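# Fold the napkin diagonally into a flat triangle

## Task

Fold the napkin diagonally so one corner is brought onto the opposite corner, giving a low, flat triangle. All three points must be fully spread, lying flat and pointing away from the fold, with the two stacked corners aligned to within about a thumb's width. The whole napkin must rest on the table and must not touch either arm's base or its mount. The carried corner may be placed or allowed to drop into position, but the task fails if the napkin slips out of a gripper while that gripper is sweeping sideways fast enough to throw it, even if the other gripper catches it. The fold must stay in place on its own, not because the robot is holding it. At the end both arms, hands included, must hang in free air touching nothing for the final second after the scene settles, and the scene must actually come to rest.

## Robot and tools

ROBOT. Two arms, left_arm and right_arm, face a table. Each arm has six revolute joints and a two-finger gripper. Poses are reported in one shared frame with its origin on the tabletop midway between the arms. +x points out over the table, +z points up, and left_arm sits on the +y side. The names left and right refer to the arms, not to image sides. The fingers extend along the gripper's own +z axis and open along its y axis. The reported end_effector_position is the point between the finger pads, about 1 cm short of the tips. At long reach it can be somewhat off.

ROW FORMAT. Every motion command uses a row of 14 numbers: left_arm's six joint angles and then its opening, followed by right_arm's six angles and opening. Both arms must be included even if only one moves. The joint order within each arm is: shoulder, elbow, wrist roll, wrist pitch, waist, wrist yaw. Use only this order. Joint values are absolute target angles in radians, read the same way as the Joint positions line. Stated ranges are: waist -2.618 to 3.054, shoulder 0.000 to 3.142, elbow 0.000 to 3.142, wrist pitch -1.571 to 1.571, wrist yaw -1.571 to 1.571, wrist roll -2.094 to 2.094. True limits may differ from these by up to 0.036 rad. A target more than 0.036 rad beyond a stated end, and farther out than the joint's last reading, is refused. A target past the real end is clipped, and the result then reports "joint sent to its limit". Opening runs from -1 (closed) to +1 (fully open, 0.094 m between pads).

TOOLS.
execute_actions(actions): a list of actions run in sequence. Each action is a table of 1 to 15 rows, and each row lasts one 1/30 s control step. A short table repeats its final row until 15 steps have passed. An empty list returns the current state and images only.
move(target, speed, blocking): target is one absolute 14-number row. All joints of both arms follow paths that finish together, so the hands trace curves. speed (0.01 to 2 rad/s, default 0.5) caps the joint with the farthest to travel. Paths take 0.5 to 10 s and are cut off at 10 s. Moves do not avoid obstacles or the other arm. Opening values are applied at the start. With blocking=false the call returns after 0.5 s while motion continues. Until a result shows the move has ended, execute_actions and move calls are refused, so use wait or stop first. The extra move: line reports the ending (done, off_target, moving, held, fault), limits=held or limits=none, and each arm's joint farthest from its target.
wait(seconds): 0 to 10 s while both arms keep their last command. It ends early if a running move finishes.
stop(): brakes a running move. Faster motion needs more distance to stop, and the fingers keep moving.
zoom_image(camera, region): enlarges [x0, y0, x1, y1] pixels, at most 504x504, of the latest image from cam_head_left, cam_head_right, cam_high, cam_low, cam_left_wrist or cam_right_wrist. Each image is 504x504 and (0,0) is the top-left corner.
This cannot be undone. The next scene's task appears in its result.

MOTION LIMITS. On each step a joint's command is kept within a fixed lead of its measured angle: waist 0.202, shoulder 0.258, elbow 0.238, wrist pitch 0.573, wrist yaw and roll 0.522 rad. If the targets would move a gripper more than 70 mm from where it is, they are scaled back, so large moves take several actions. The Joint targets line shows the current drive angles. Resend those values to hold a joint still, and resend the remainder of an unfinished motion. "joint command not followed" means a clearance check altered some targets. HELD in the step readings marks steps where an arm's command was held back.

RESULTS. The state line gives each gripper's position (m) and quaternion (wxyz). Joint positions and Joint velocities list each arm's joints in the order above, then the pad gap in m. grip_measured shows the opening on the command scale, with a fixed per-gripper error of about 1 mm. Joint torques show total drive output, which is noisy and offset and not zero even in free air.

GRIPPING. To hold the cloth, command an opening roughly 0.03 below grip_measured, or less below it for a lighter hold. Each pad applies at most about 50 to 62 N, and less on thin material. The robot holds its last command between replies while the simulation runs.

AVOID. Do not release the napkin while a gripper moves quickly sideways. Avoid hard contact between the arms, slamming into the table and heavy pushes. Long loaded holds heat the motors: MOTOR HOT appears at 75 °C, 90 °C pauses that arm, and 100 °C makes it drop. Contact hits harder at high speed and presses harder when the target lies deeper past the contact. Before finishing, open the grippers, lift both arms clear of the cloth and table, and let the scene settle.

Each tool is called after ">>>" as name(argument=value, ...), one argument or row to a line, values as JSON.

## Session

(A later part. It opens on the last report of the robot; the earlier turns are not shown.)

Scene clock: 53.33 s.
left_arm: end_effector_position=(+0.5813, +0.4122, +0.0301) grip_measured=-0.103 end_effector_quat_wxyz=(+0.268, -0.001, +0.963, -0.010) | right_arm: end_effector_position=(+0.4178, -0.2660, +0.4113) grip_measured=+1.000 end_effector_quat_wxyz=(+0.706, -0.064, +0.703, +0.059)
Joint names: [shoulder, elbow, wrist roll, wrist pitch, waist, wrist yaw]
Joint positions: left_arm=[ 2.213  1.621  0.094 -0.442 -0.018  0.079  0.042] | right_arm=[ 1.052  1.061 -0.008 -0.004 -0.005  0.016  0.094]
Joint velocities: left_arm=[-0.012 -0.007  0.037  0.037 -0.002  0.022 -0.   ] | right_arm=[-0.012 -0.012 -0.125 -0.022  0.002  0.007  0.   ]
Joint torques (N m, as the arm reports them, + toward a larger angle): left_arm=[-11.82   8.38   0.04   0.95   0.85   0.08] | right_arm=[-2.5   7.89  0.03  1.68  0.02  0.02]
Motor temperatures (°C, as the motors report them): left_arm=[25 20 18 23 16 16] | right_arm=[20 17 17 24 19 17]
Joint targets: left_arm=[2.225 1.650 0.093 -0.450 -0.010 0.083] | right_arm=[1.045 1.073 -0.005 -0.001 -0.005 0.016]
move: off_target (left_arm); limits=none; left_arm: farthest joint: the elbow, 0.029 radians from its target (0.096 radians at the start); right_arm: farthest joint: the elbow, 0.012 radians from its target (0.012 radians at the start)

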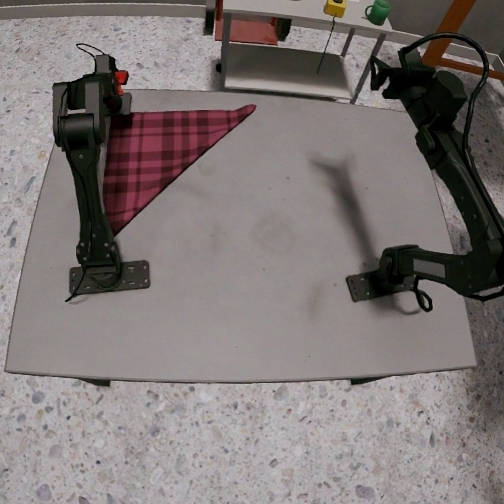

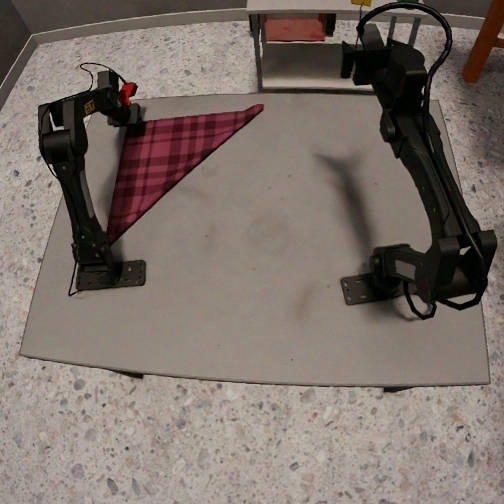

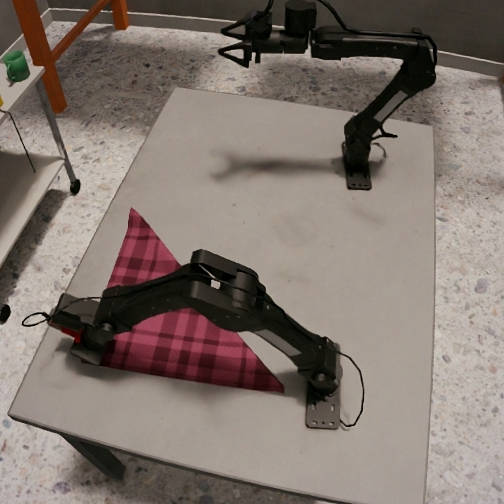

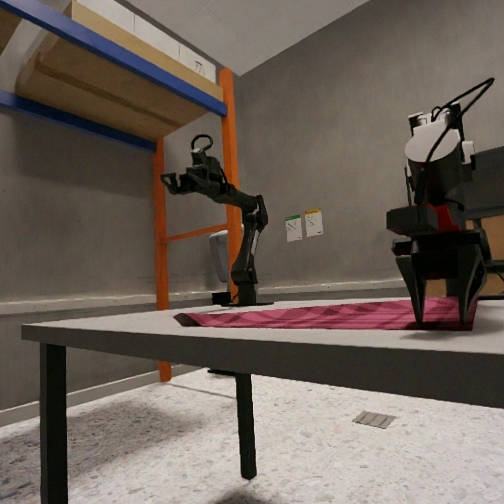

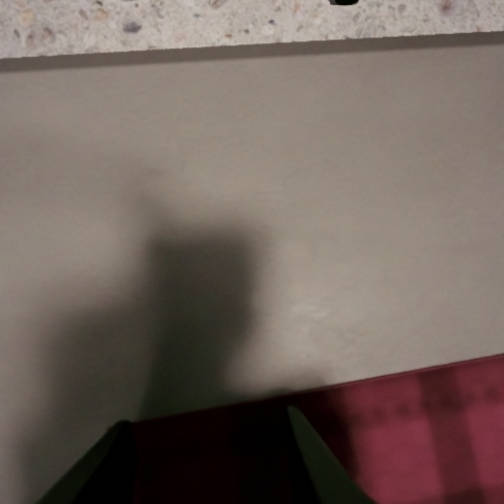

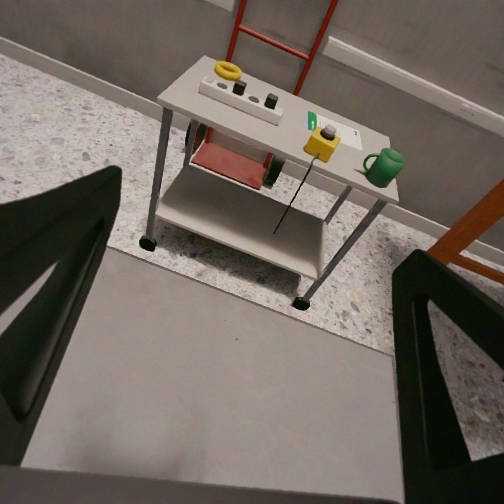

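>>> move(
  target=[2.225,1.575,0.093,-0.48,-0.01,0.083,-0.1,1.045,1.073,-0.005,-0.001,-0.005,0.016,1],
  speed=0.05,
)

>>> move(
  target=[2.225,1.575,0.093,-0.48,-0.01,0.083,-1,1.045,1.073,-0.005,-0.001,-0.005,0.016,1],
)

>>> move(
  target=[1.95,1.45,0.093,-0.6,-0.1,0.083,-1,1.045,1.073,-0.005,-0.001,-0.005,0.016,1],
  speed=0.12,
)

Scene clock: 60.13 s.
left_arm: end_effector_position=(+0.5760, +0.4116, +0.0243) grip_measured=-0.103 end_effector_quat_wxyz=(+0.259, -0.002, +0.966, -0.011) | right_arm: end_effector_position=(+0.4178, -0.2660, +0.4113) grip_measured=+1.000 end_effector_quat_wxyz=(+0.706, -0.064, +0.703, +0.059)
Joint names: [shoulder, elbow, wrist roll, wrist pitch, waist, wrist yaw]
Joint positions: left_arm=[ 2.213  1.607  0.094 -0.446 -0.018  0.079  0.042] | right_arm=[ 1.052  1.061 -0.008 -0.004 -0.005  0.016  0.094]
Joint velocities: left_arm=[ 0.007 -0.007  0.051  0.007  0.017 -0.007 -0.   ] | right_arm=[ 0.002 -0.002  0.022  0.007  0.007  0.022  0.   ]
Joint torques (N m, as the arm reports them, + toward a larger angle): left_arm=[-11.24   3.81  -0.04   0.68   0.74   0.11] | right_arm=[-2.43  8.    0.02  1.69  0.02  0.01]
Motor temperatures (°C, as the motors report them): left_arm=[25 20 18 23 16 16] | right_arm=[20 17 17 25 19 17]
Joint targets: left_arm=[2.225 1.575 0.093 -0.480 -0.010 0.083] | right_arm=[1.045 1.073 -0.005 -0.001 -0.005 0.016]
move: off_target (left_arm); limits=none; left_arm: farthest joint: the wrist pitch, 0.034 radians from its target (0.038 radians at the start); right_arm: farthest joint: the elbow, 0.012 radians from its target (0.012 radians at the start)

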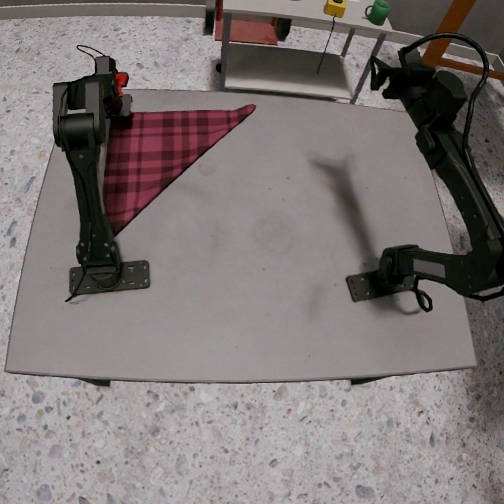

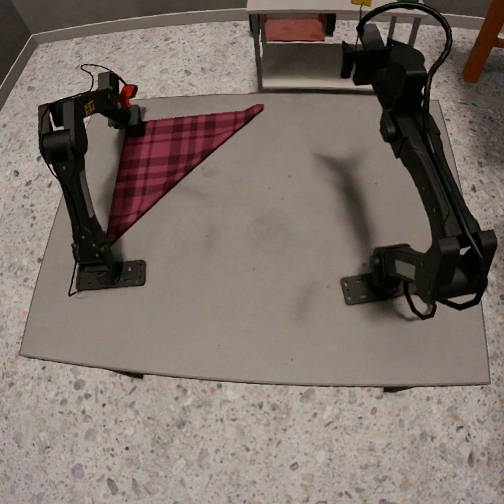

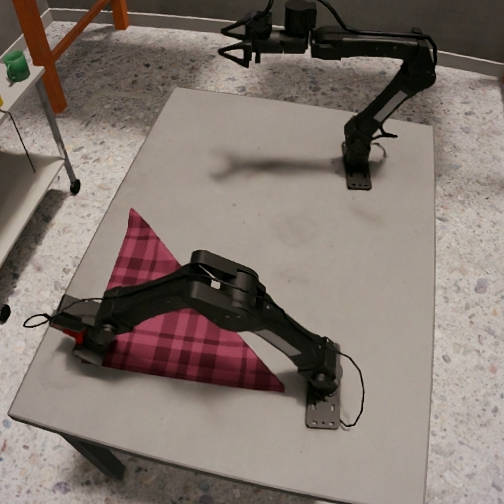

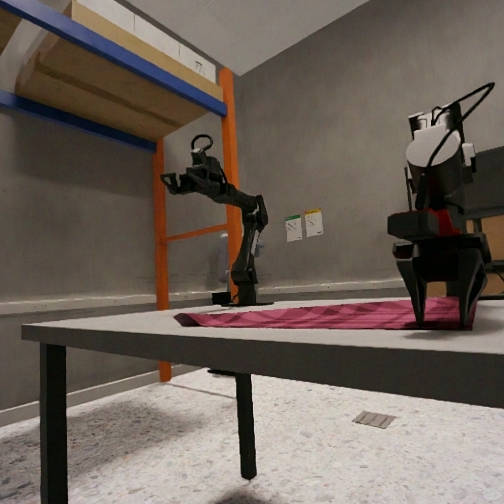

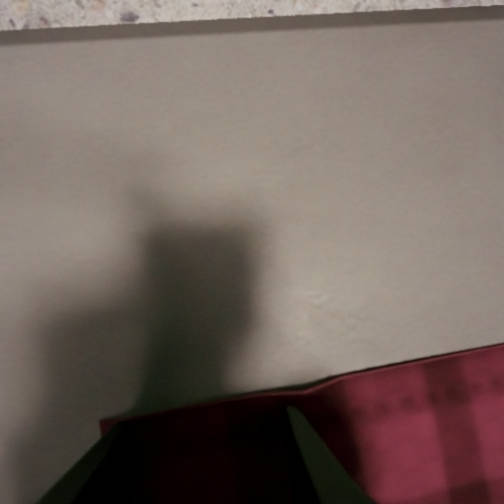

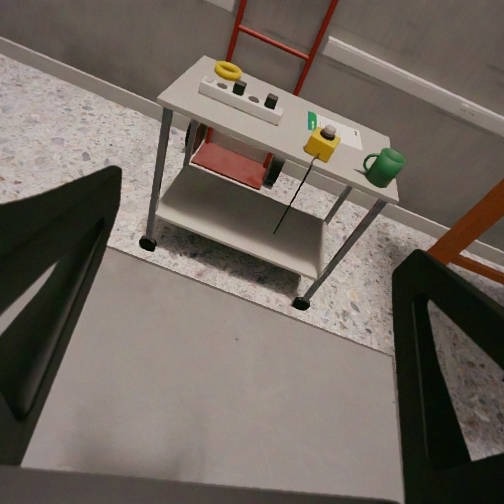

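Scene clock: 60.83 s.
left_arm: end_effector_position=(+0.5773, +0.4117, +0.0250) grip_measured=-0.970 end_effector_quat_wxyz=(+0.261, -0.002, +0.965, -0.011) | right_arm: end_effector_position=(+0.4178, -0.2660, +0.4113) grip_measured=+1.000 end_effector_quat_wxyz=(+0.706, -0.064, +0.703, +0.059)
Joint names: [shoulder, elbow, wrist roll, wrist pitch, waist, wrist yaw]
Joint positions: left_arm=[ 2.213  1.607  0.094 -0.44  -0.018  0.079  0.001] | right_arm=[ 1.052  1.061 -0.008 -0.004 -0.005  0.016  0.094]
Joint velocities: left_arm=[-0.007  0.002 -0.007  0.022 -0.012 -0.037 -0.001] | right_arm=[ 0.012  0.002 -0.007 -0.022 -0.002 -0.022  0.   ]
Joint torques (N m, as the arm reports them, + toward a larger angle): left_arm=[-11.67   3.73  -0.06   0.57   0.71   0.13] | right_arm=[-2.38  7.91  0.02  1.66 -0.05  0.03]
Motor temperatures (°C, as the motors report them): left_arm=[25 20 18 23 16 16] | right_arm=[20 17 17 25 19 17]
Joint targets: left_arm=[2.225 1.575 0.093 -0.480 -0.010 0.083] | right_arm=[1.045 1.073 -0.005 -0.001 -0.005 0.016]
move: off_target (left_arm); limits=none; left_arm: farthest joint: the wrist pitch, 0.040 radians from its target (0.034 radians at the start); right_arm: farthest joint: the elbow, 0.012 radians from its target (0.012 radians at the start)

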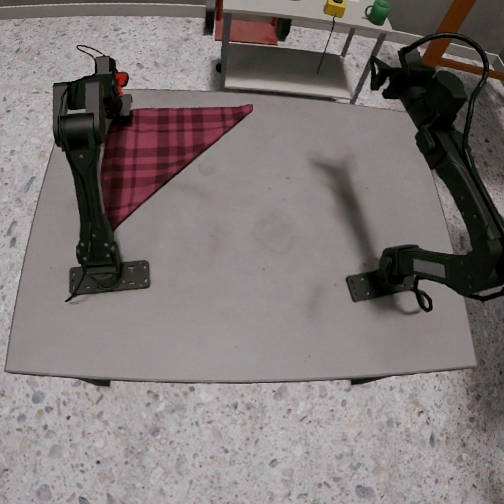

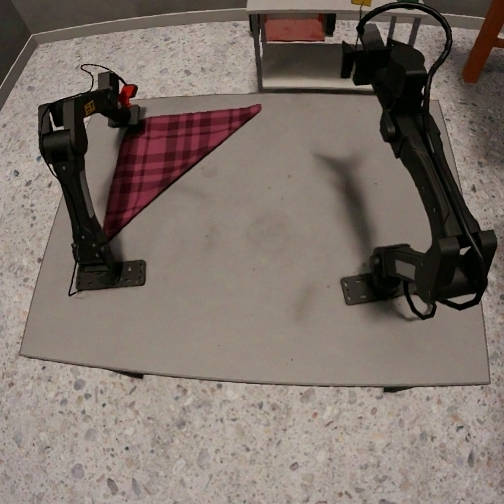

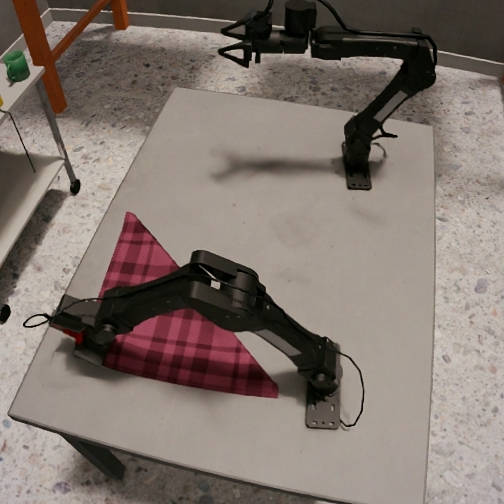

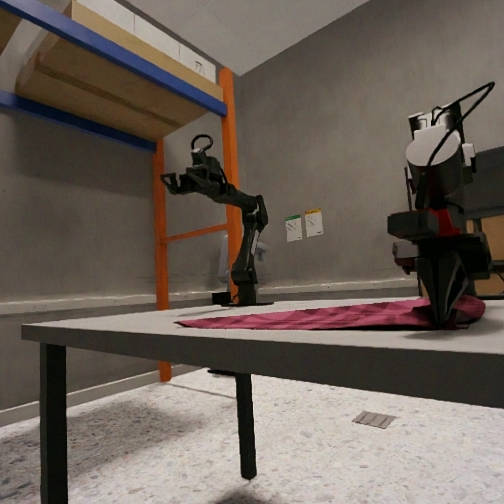

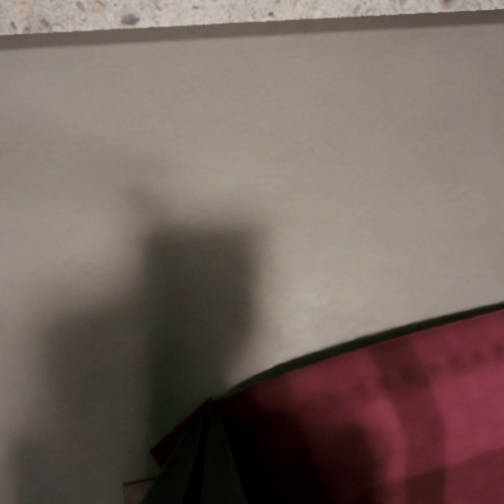

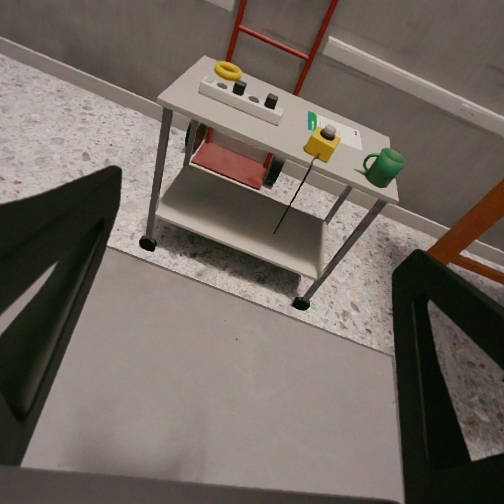

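Scene clock: 63.50 s.
left_arm: end_effector_position=(+0.5217, +0.3696, +0.0732) grip_measured=-0.970 end_effector_quat_wxyz=(+0.236, +0.033, +0.971, -0.022) | right_arm: end_effector_position=(+0.4178, -0.2660, +0.4113) grip_measured=+1.000 end_effector_quat_wxyz=(+0.706, -0.064, +0.703, +0.059)
Joint names: [shoulder, elbow, wrist roll, wrist pitch, waist, wrist yaw]
Joint positions: left_arm=[ 1.975  1.465  0.094 -0.588 -0.092  0.079  0.001] | right_arm=[ 1.052  1.061 -0.008 -0.004 -0.005  0.016  0.094]
Joint velocities: left_arm=[ 0.002 -0.007  0.066 -0.007 -0.007 -0.037 -0.   ] | right_arm=[-0.007 -0.012 -0.037 -0.037  0.002 -0.022  0.   ]
Joint torques (N m, as the arm reports them, + toward a larger angle): left_arm=[-12.94   5.06  -0.08   0.84  -0.64   0.11] | right_arm=[-2.34  7.82  0.03  1.67 -0.12  0.  ]
Motor temperatures (°C, as the motors report them): left_arm=[25 20 18 23 16 16] | right_arm=[20 17 17 25 19 17]
Joint targets: left_arm=[1.950 1.450 0.093 -0.600 -0.100 0.083] | right_arm=[1.045 1.073 -0.005 -0.001 -0.005 0.016]
move: off_target (left_arm); limits=none; left_arm: farthest joint: the shoulder, 0.025 radians from its target (0.263 radians at the start); right_arm: farthest joint: the elbow, 0.012 radians from its target (0.012 radians at the start)

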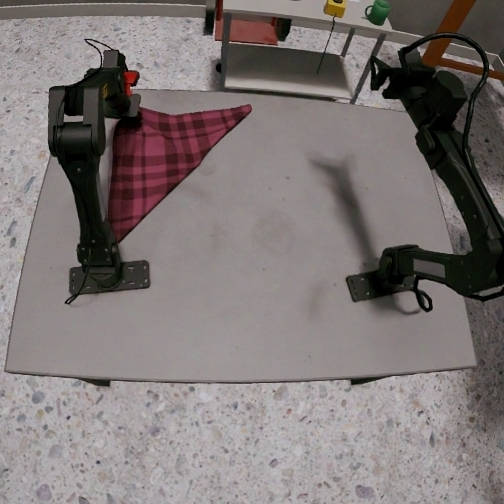

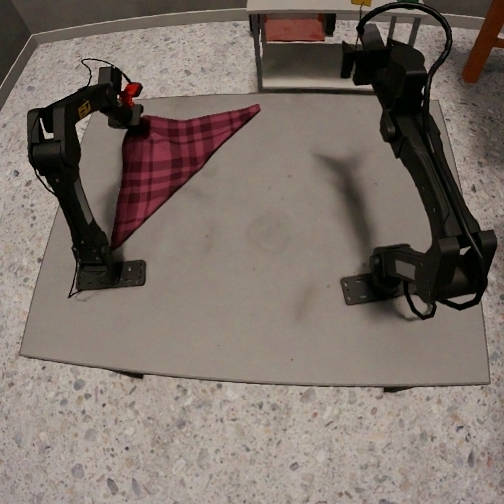

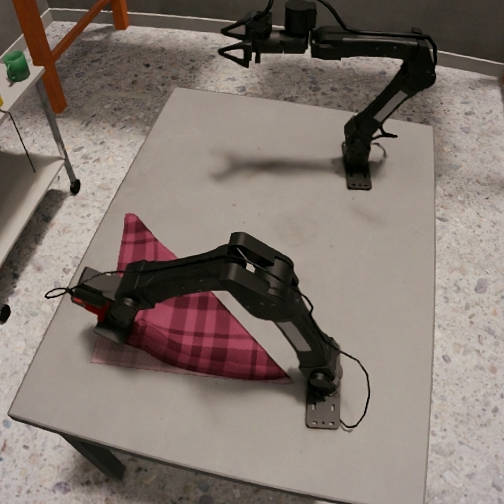

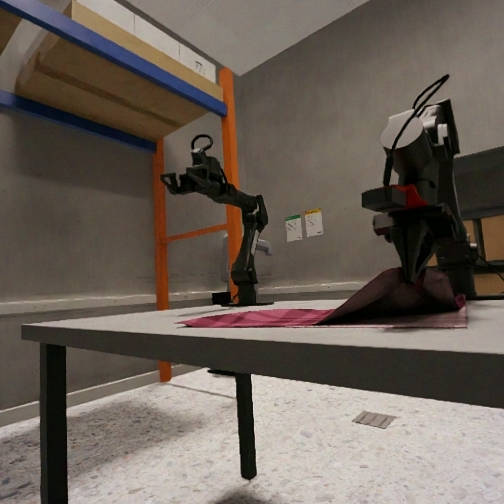

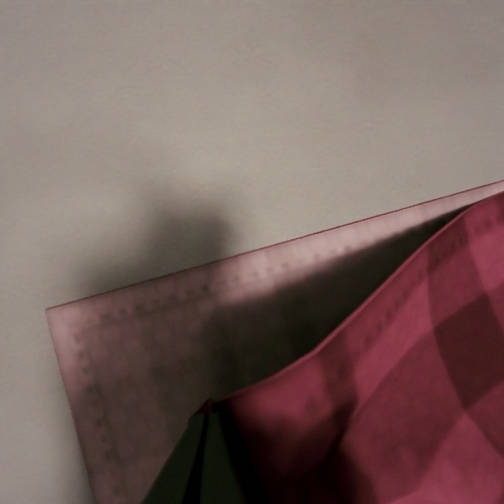

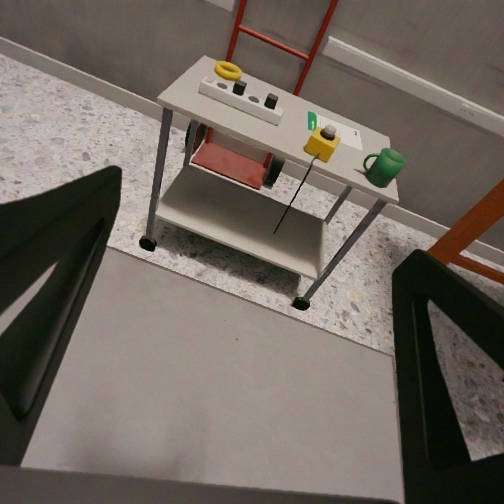

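>>> move(
  target=[1.78,1.4,0.093,-0.7,-0.35,0.083,-1,1.045,1.073,-0.005,-0.001,-0.005,0.016,1],
  speed=0.2,
)

>>> move(
  target=[2.1,1.5,0.093,-0.44,-0.065,0.083,-1,1.045,1.073,-0.005,-0.001,-0.005,0.016,1],
  speed=0.2,
)

Scene clock: 67.87 s.
left_arm: end_effector_position=(+0.4772, +0.2552, +0.1196) grip_measured=-0.970 end_effector_quat_wxyz=(+0.241, +0.156, +0.956, -0.053) | right_arm: end_effector_position=(+0.4178, -0.2660, +0.4113) grip_measured=+1.000 end_effector_quat_wxyz=(+0.706, -0.064, +0.703, +0.059)
Joint names: [shoulder, elbow, wrist roll, wrist pitch, waist, wrist yaw]
Joint positions: left_arm=[ 1.804  1.415  0.094 -0.689 -0.346  0.079  0.001] | right_arm=[ 1.052  1.061 -0.008 -0.004 -0.005  0.016  0.094]
Joint velocities: left_arm=[-0.012  0.002 -0.066  0.022 -0.002  0.066 -0.001] | right_arm=[-0.002 -0.007  0.007 -0.022 -0.022 -0.051  0.   ]
Joint torques (N m, as the arm reports them, + toward a larger angle): left_arm=[-11.54   5.3   -0.01   0.82  -0.2    0.09] | right_arm=[-2.43  7.99  0.05  1.69 -0.02  0.  ]
Motor temperatures (°C, as the motors report them): left_arm=[25 20 18 23 16 16] | right_arm=[20 18 17 25 19 17]
Joint targets: left_arm=[1.780 1.400 0.093 -0.700 -0.350 0.083] | right_arm=[1.045 1.073 -0.005 -0.001 -0.005 0.016]
move: off_target (left_arm); limits=none; left_arm: farthest joint: the shoulder, 0.024 radians from its target (0.195 radians at the start); right_arm: farthest joint: the elbow, 0.012 radians from its target (0.012 radians at the start)

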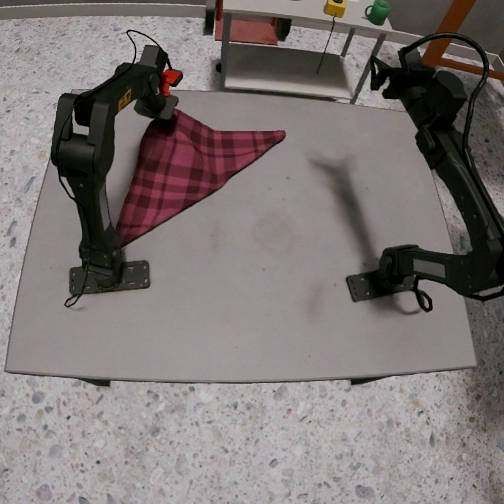

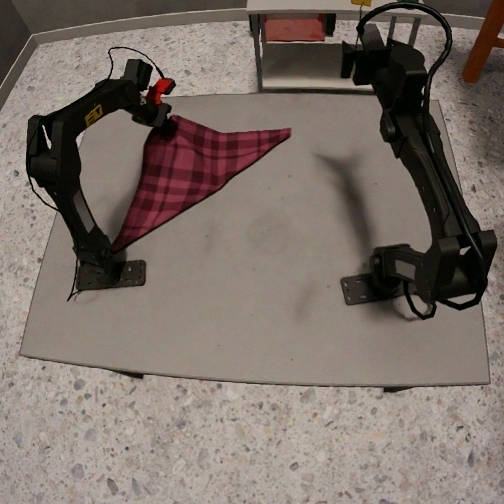

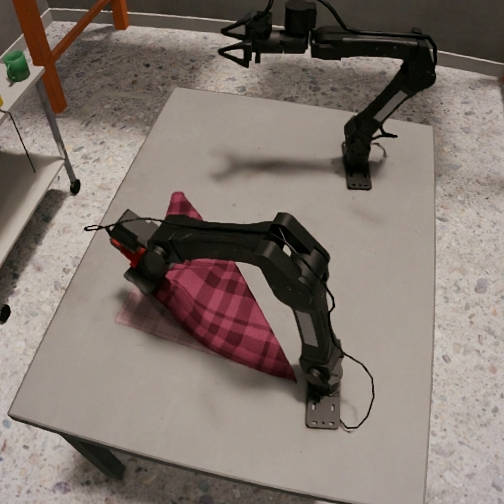

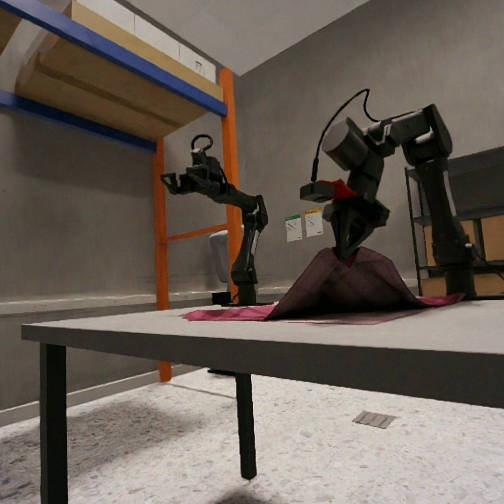

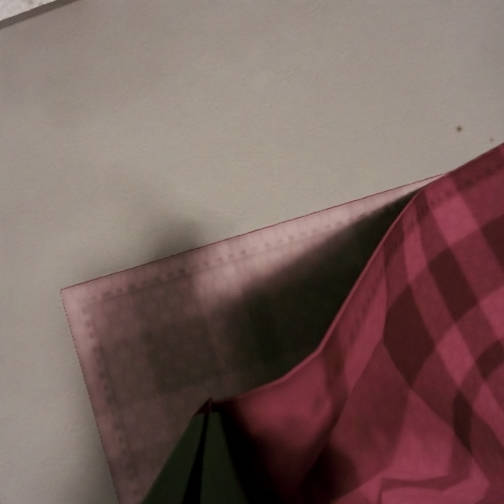

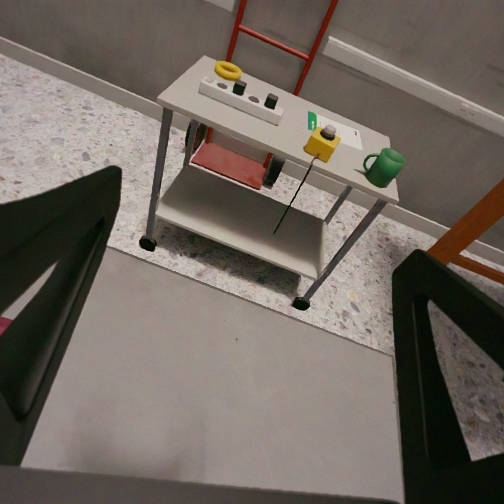

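Scene clock: 69.97 s.
left_arm: end_effector_position=(+0.5438, +0.3831, +0.0350) grip_measured=-0.970 end_effector_quat_wxyz=(+0.245, +0.021, +0.969, -0.019) | right_arm: end_effector_position=(+0.4178, -0.2660, +0.4113) grip_measured=+1.000 end_effector_quat_wxyz=(+0.706, -0.064, +0.703, +0.059)
Joint names: [shoulder, elbow, wrist roll, wrist pitch, waist, wrist yaw]
Joint positions: left_arm=[ 2.092  1.47   0.094 -0.458 -0.067  0.079  0.001] | right_arm=[ 1.052  1.061 -0.008 -0.004 -0.005  0.016  0.094]
Joint velocities: left_arm=[-0.017  0.012  0.037  0.022 -0.007  0.066  0.   ] | right_arm=[ 0.002 -0.027  0.007  0.007 -0.007  0.037  0.   ]
Joint torques (N m, as the arm reports them, + toward a larger angle): left_arm=[-11.04   8.13  -0.04   1.21   0.49   0.07] | right_arm=[-2.48  7.94  0.03  1.66  0.04 -0.01]
Motor temperatures (°C, as the motors report them): left_arm=[25 20 18 24 16 16] | right_arm=[20 18 17 25 19 17]
Joint targets: left_arm=[2.100 1.500 0.093 -0.440 -0.065 0.083] | right_arm=[1.045 1.073 -0.005 -0.001 -0.005 0.016]
move: off_target (left_arm); limits=none; left_arm: farthest joint: the elbow, 0.030 radians from its target (0.085 radians at the start); right_arm: farthest joint: the elbow, 0.012 radians from its target (0.012 radians at the start)

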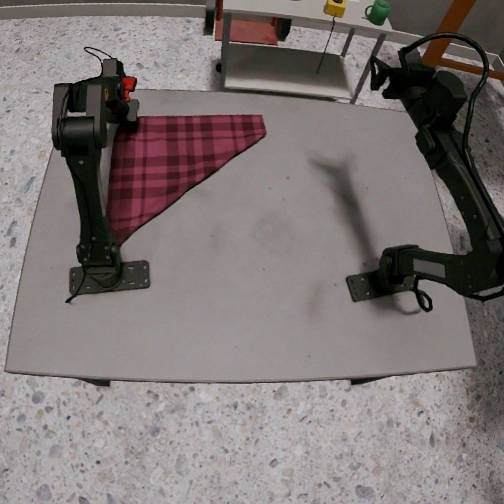

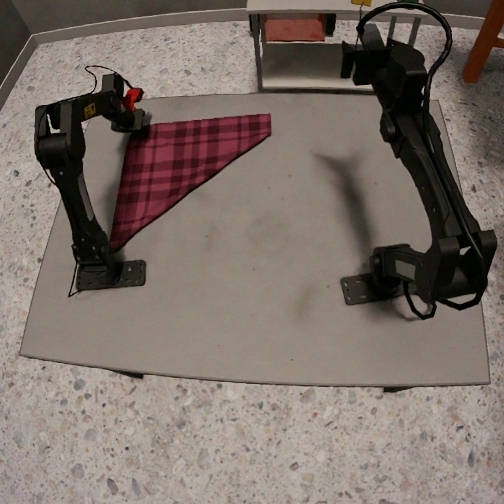

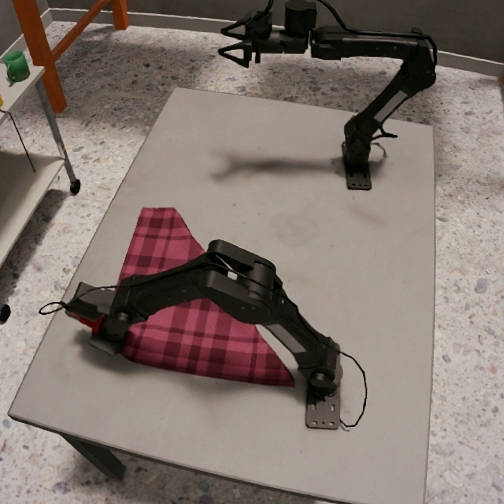

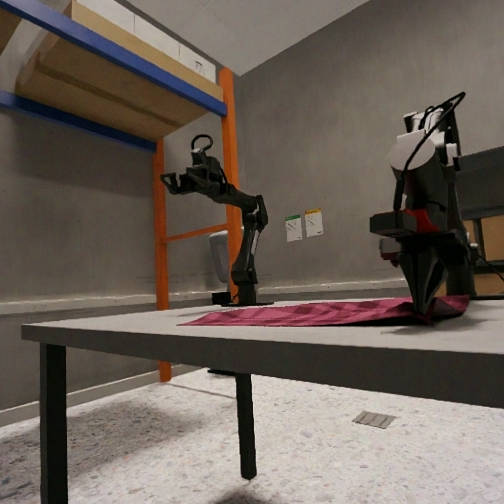

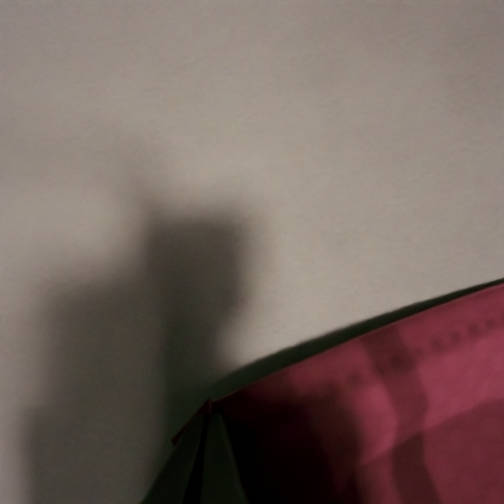

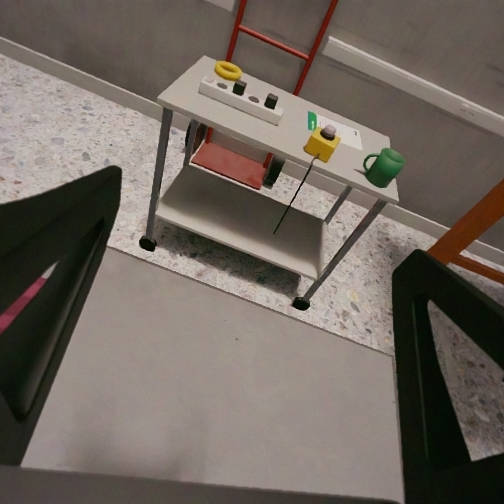

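>>> move(
  target=[1.6,1.5,0.093,-0.9,-0.3,0.083,-1,1.045,1.073,-0.005,-0.001,-0.005,0.016,1],
  speed=0.25,
)

>>> move(
  target=[1.4,1.42,0.093,-1.0,-0.95,0.083,-1,1.045,1.073,-0.005,-0.001,-0.005,0.016,1],
  speed=0.25,
)

Scene clock: 76.13 s.
left_arm: end_effector_position=(+0.4446, +0.2842, +0.1912) grip_measured=-0.970 end_effector_quat_wxyz=(+0.261, +0.131, +0.955, -0.047) | right_arm: end_effector_position=(+0.4178, -0.2660, +0.4113) grip_measured=+1.000 end_effector_quat_wxyz=(+0.706, -0.064, +0.703, +0.059)
Joint names: [shoulder, elbow, wrist roll, wrist pitch, waist, wrist yaw]
Joint positions: left_arm=[ 1.62   1.47   0.094 -0.889 -0.294  0.079  0.001] | right_arm=[ 1.052  1.061 -0.008 -0.004 -0.005  0.016  0.094]
Joint velocities: left_arm=[-0.007 -0.012 -0.066 -0.066 -0.002  0.022 -0.   ] | right_arm=[ 0.007 -0.017  0.007 -0.007  0.007 -0.007  0.   ]
Joint torques (N m, as the arm reports them, + toward a larger angle): left_arm=[-9.62  8.7  -0.02  0.97 -0.58  0.13] | right_arm=[-2.45  7.98  0.03  1.68  0.05  0.  ]
Motor temperatures (°C, as the motors report them): left_arm=[25 20 18 24 16 16] | right_arm=[20 18 17 25 19 17]
Joint targets: left_arm=[1.600 1.500 0.093 -0.900 -0.300 0.083] | right_arm=[1.045 1.073 -0.005 -0.001 -0.005 0.016]
move: off_target (left_arm); limits=none; left_arm: farthest joint: the elbow, 0.030 radians from its target (0.030 radians at the start); right_arm: farthest joint: the elbow, 0.012 radians from its target (0.012 radians at the start)

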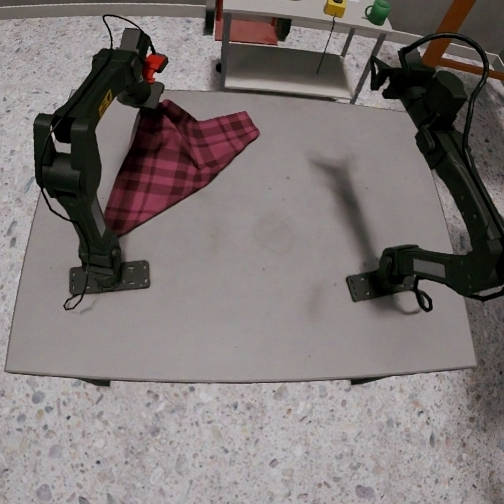

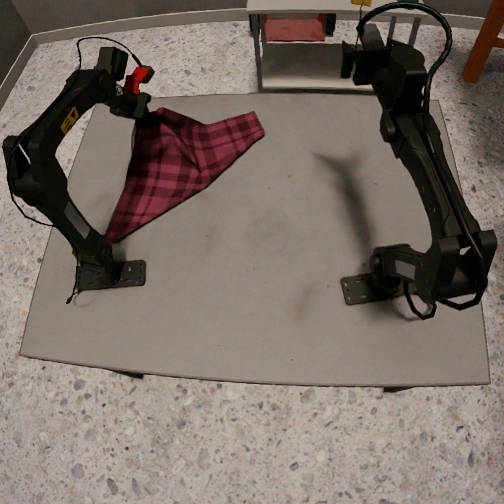

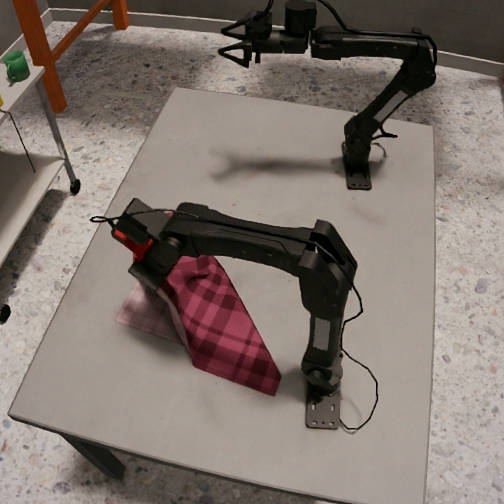

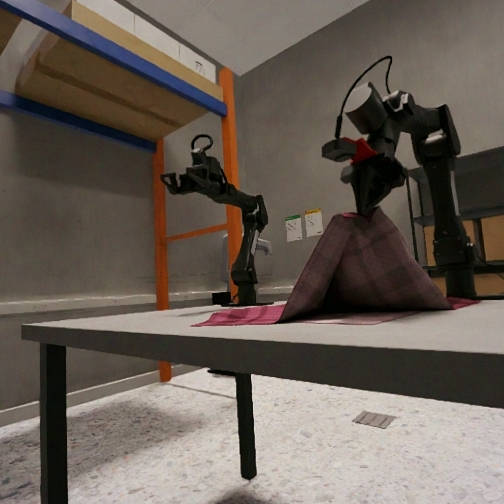

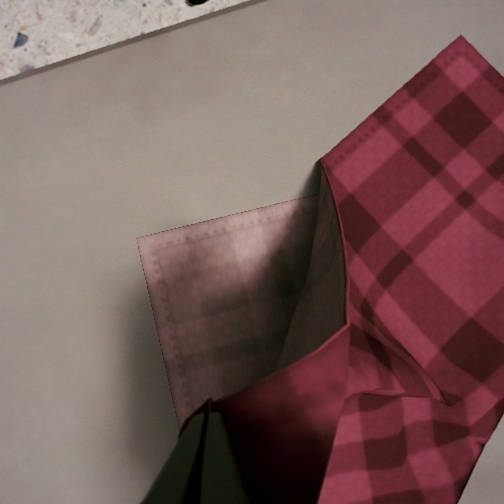

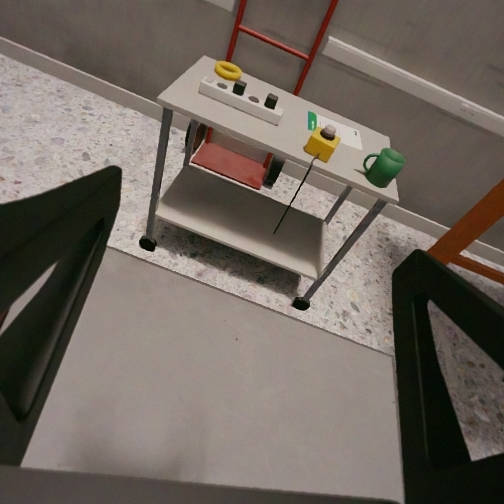

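Scene clock: 79.13 s.
left_arm: end_effector_position=(+0.2841, +0.0892, +0.2356) grip_measured=-0.970 end_effector_quat_wxyz=(+0.259, +0.427, +0.856, -0.137) | right_arm: end_effector_position=(+0.4178, -0.2660, +0.4113) grip_measured=+1.000 end_effector_quat_wxyz=(+0.706, -0.064, +0.703, +0.059)
Joint names: [shoulder, elbow, wrist roll, wrist pitch, waist, wrist yaw]
Joint positions: left_arm=[ 1.426  1.434  0.094 -0.99  -0.944  0.079  0.001] | right_arm=[ 1.052  1.061 -0.008 -0.004 -0.005  0.016  0.094]
Joint velocities: left_arm=[-0.002 -0.007 -0.022  0.081  0.002  0.007  0.001] | right_arm=[-0.002 -0.012  0.081 -0.022 -0.012 -0.007  0.   ]
Joint torques (N m, as the arm reports them, + toward a larger angle): left_arm=[-7.89  5.5   0.01  0.99 -0.46  0.11] | right_arm=[-2.51  7.95  0.03  1.67  0.    0.  ]
Motor temperatures (°C, as the motors report them): left_arm=[25 20 18 24 16 16] | right_arm=[20 18 17 25 19 17]
Joint targets: left_arm=[1.400 1.420 0.093 -1.000 -0.950 0.083] | right_arm=[1.045 1.073 -0.005 -0.001 -0.005 0.016]
move: off_target (left_arm); limits=none; left_arm: farthest joint: the shoulder, 0.026 radians from its target (0.220 radians at the start); right_arm: farthest joint: the elbow, 0.012 radians from its target (0.012 radians at the start)

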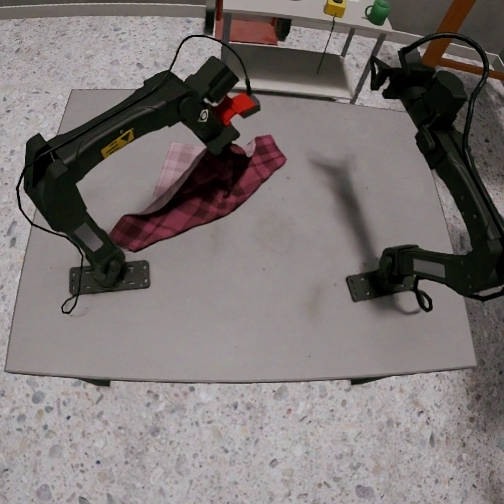

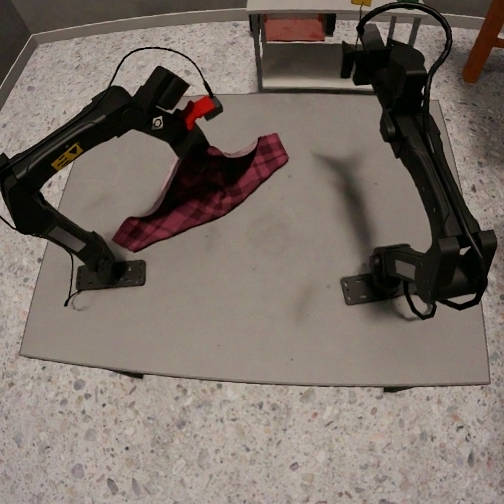

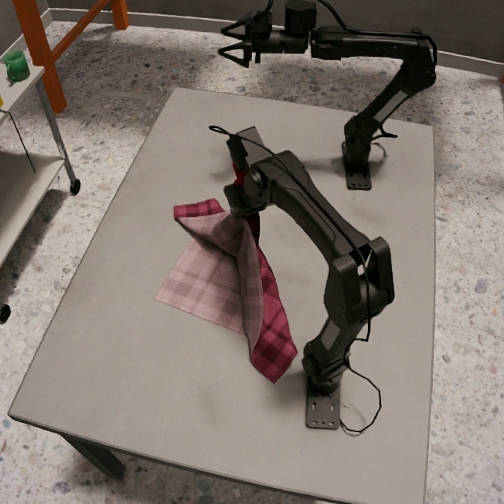

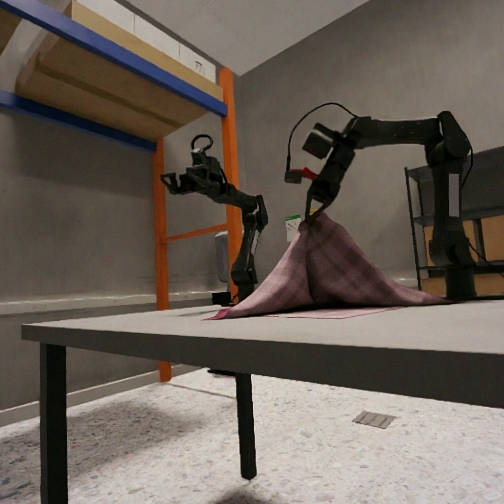

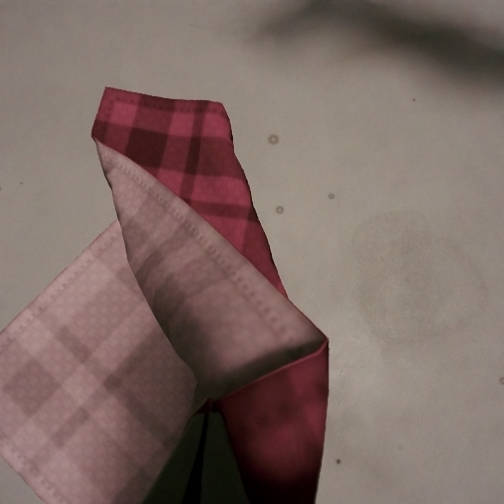

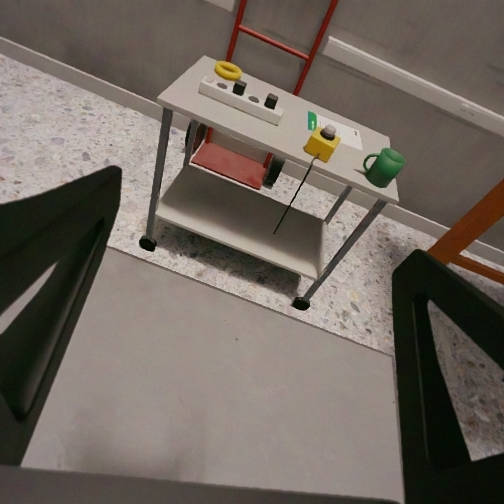

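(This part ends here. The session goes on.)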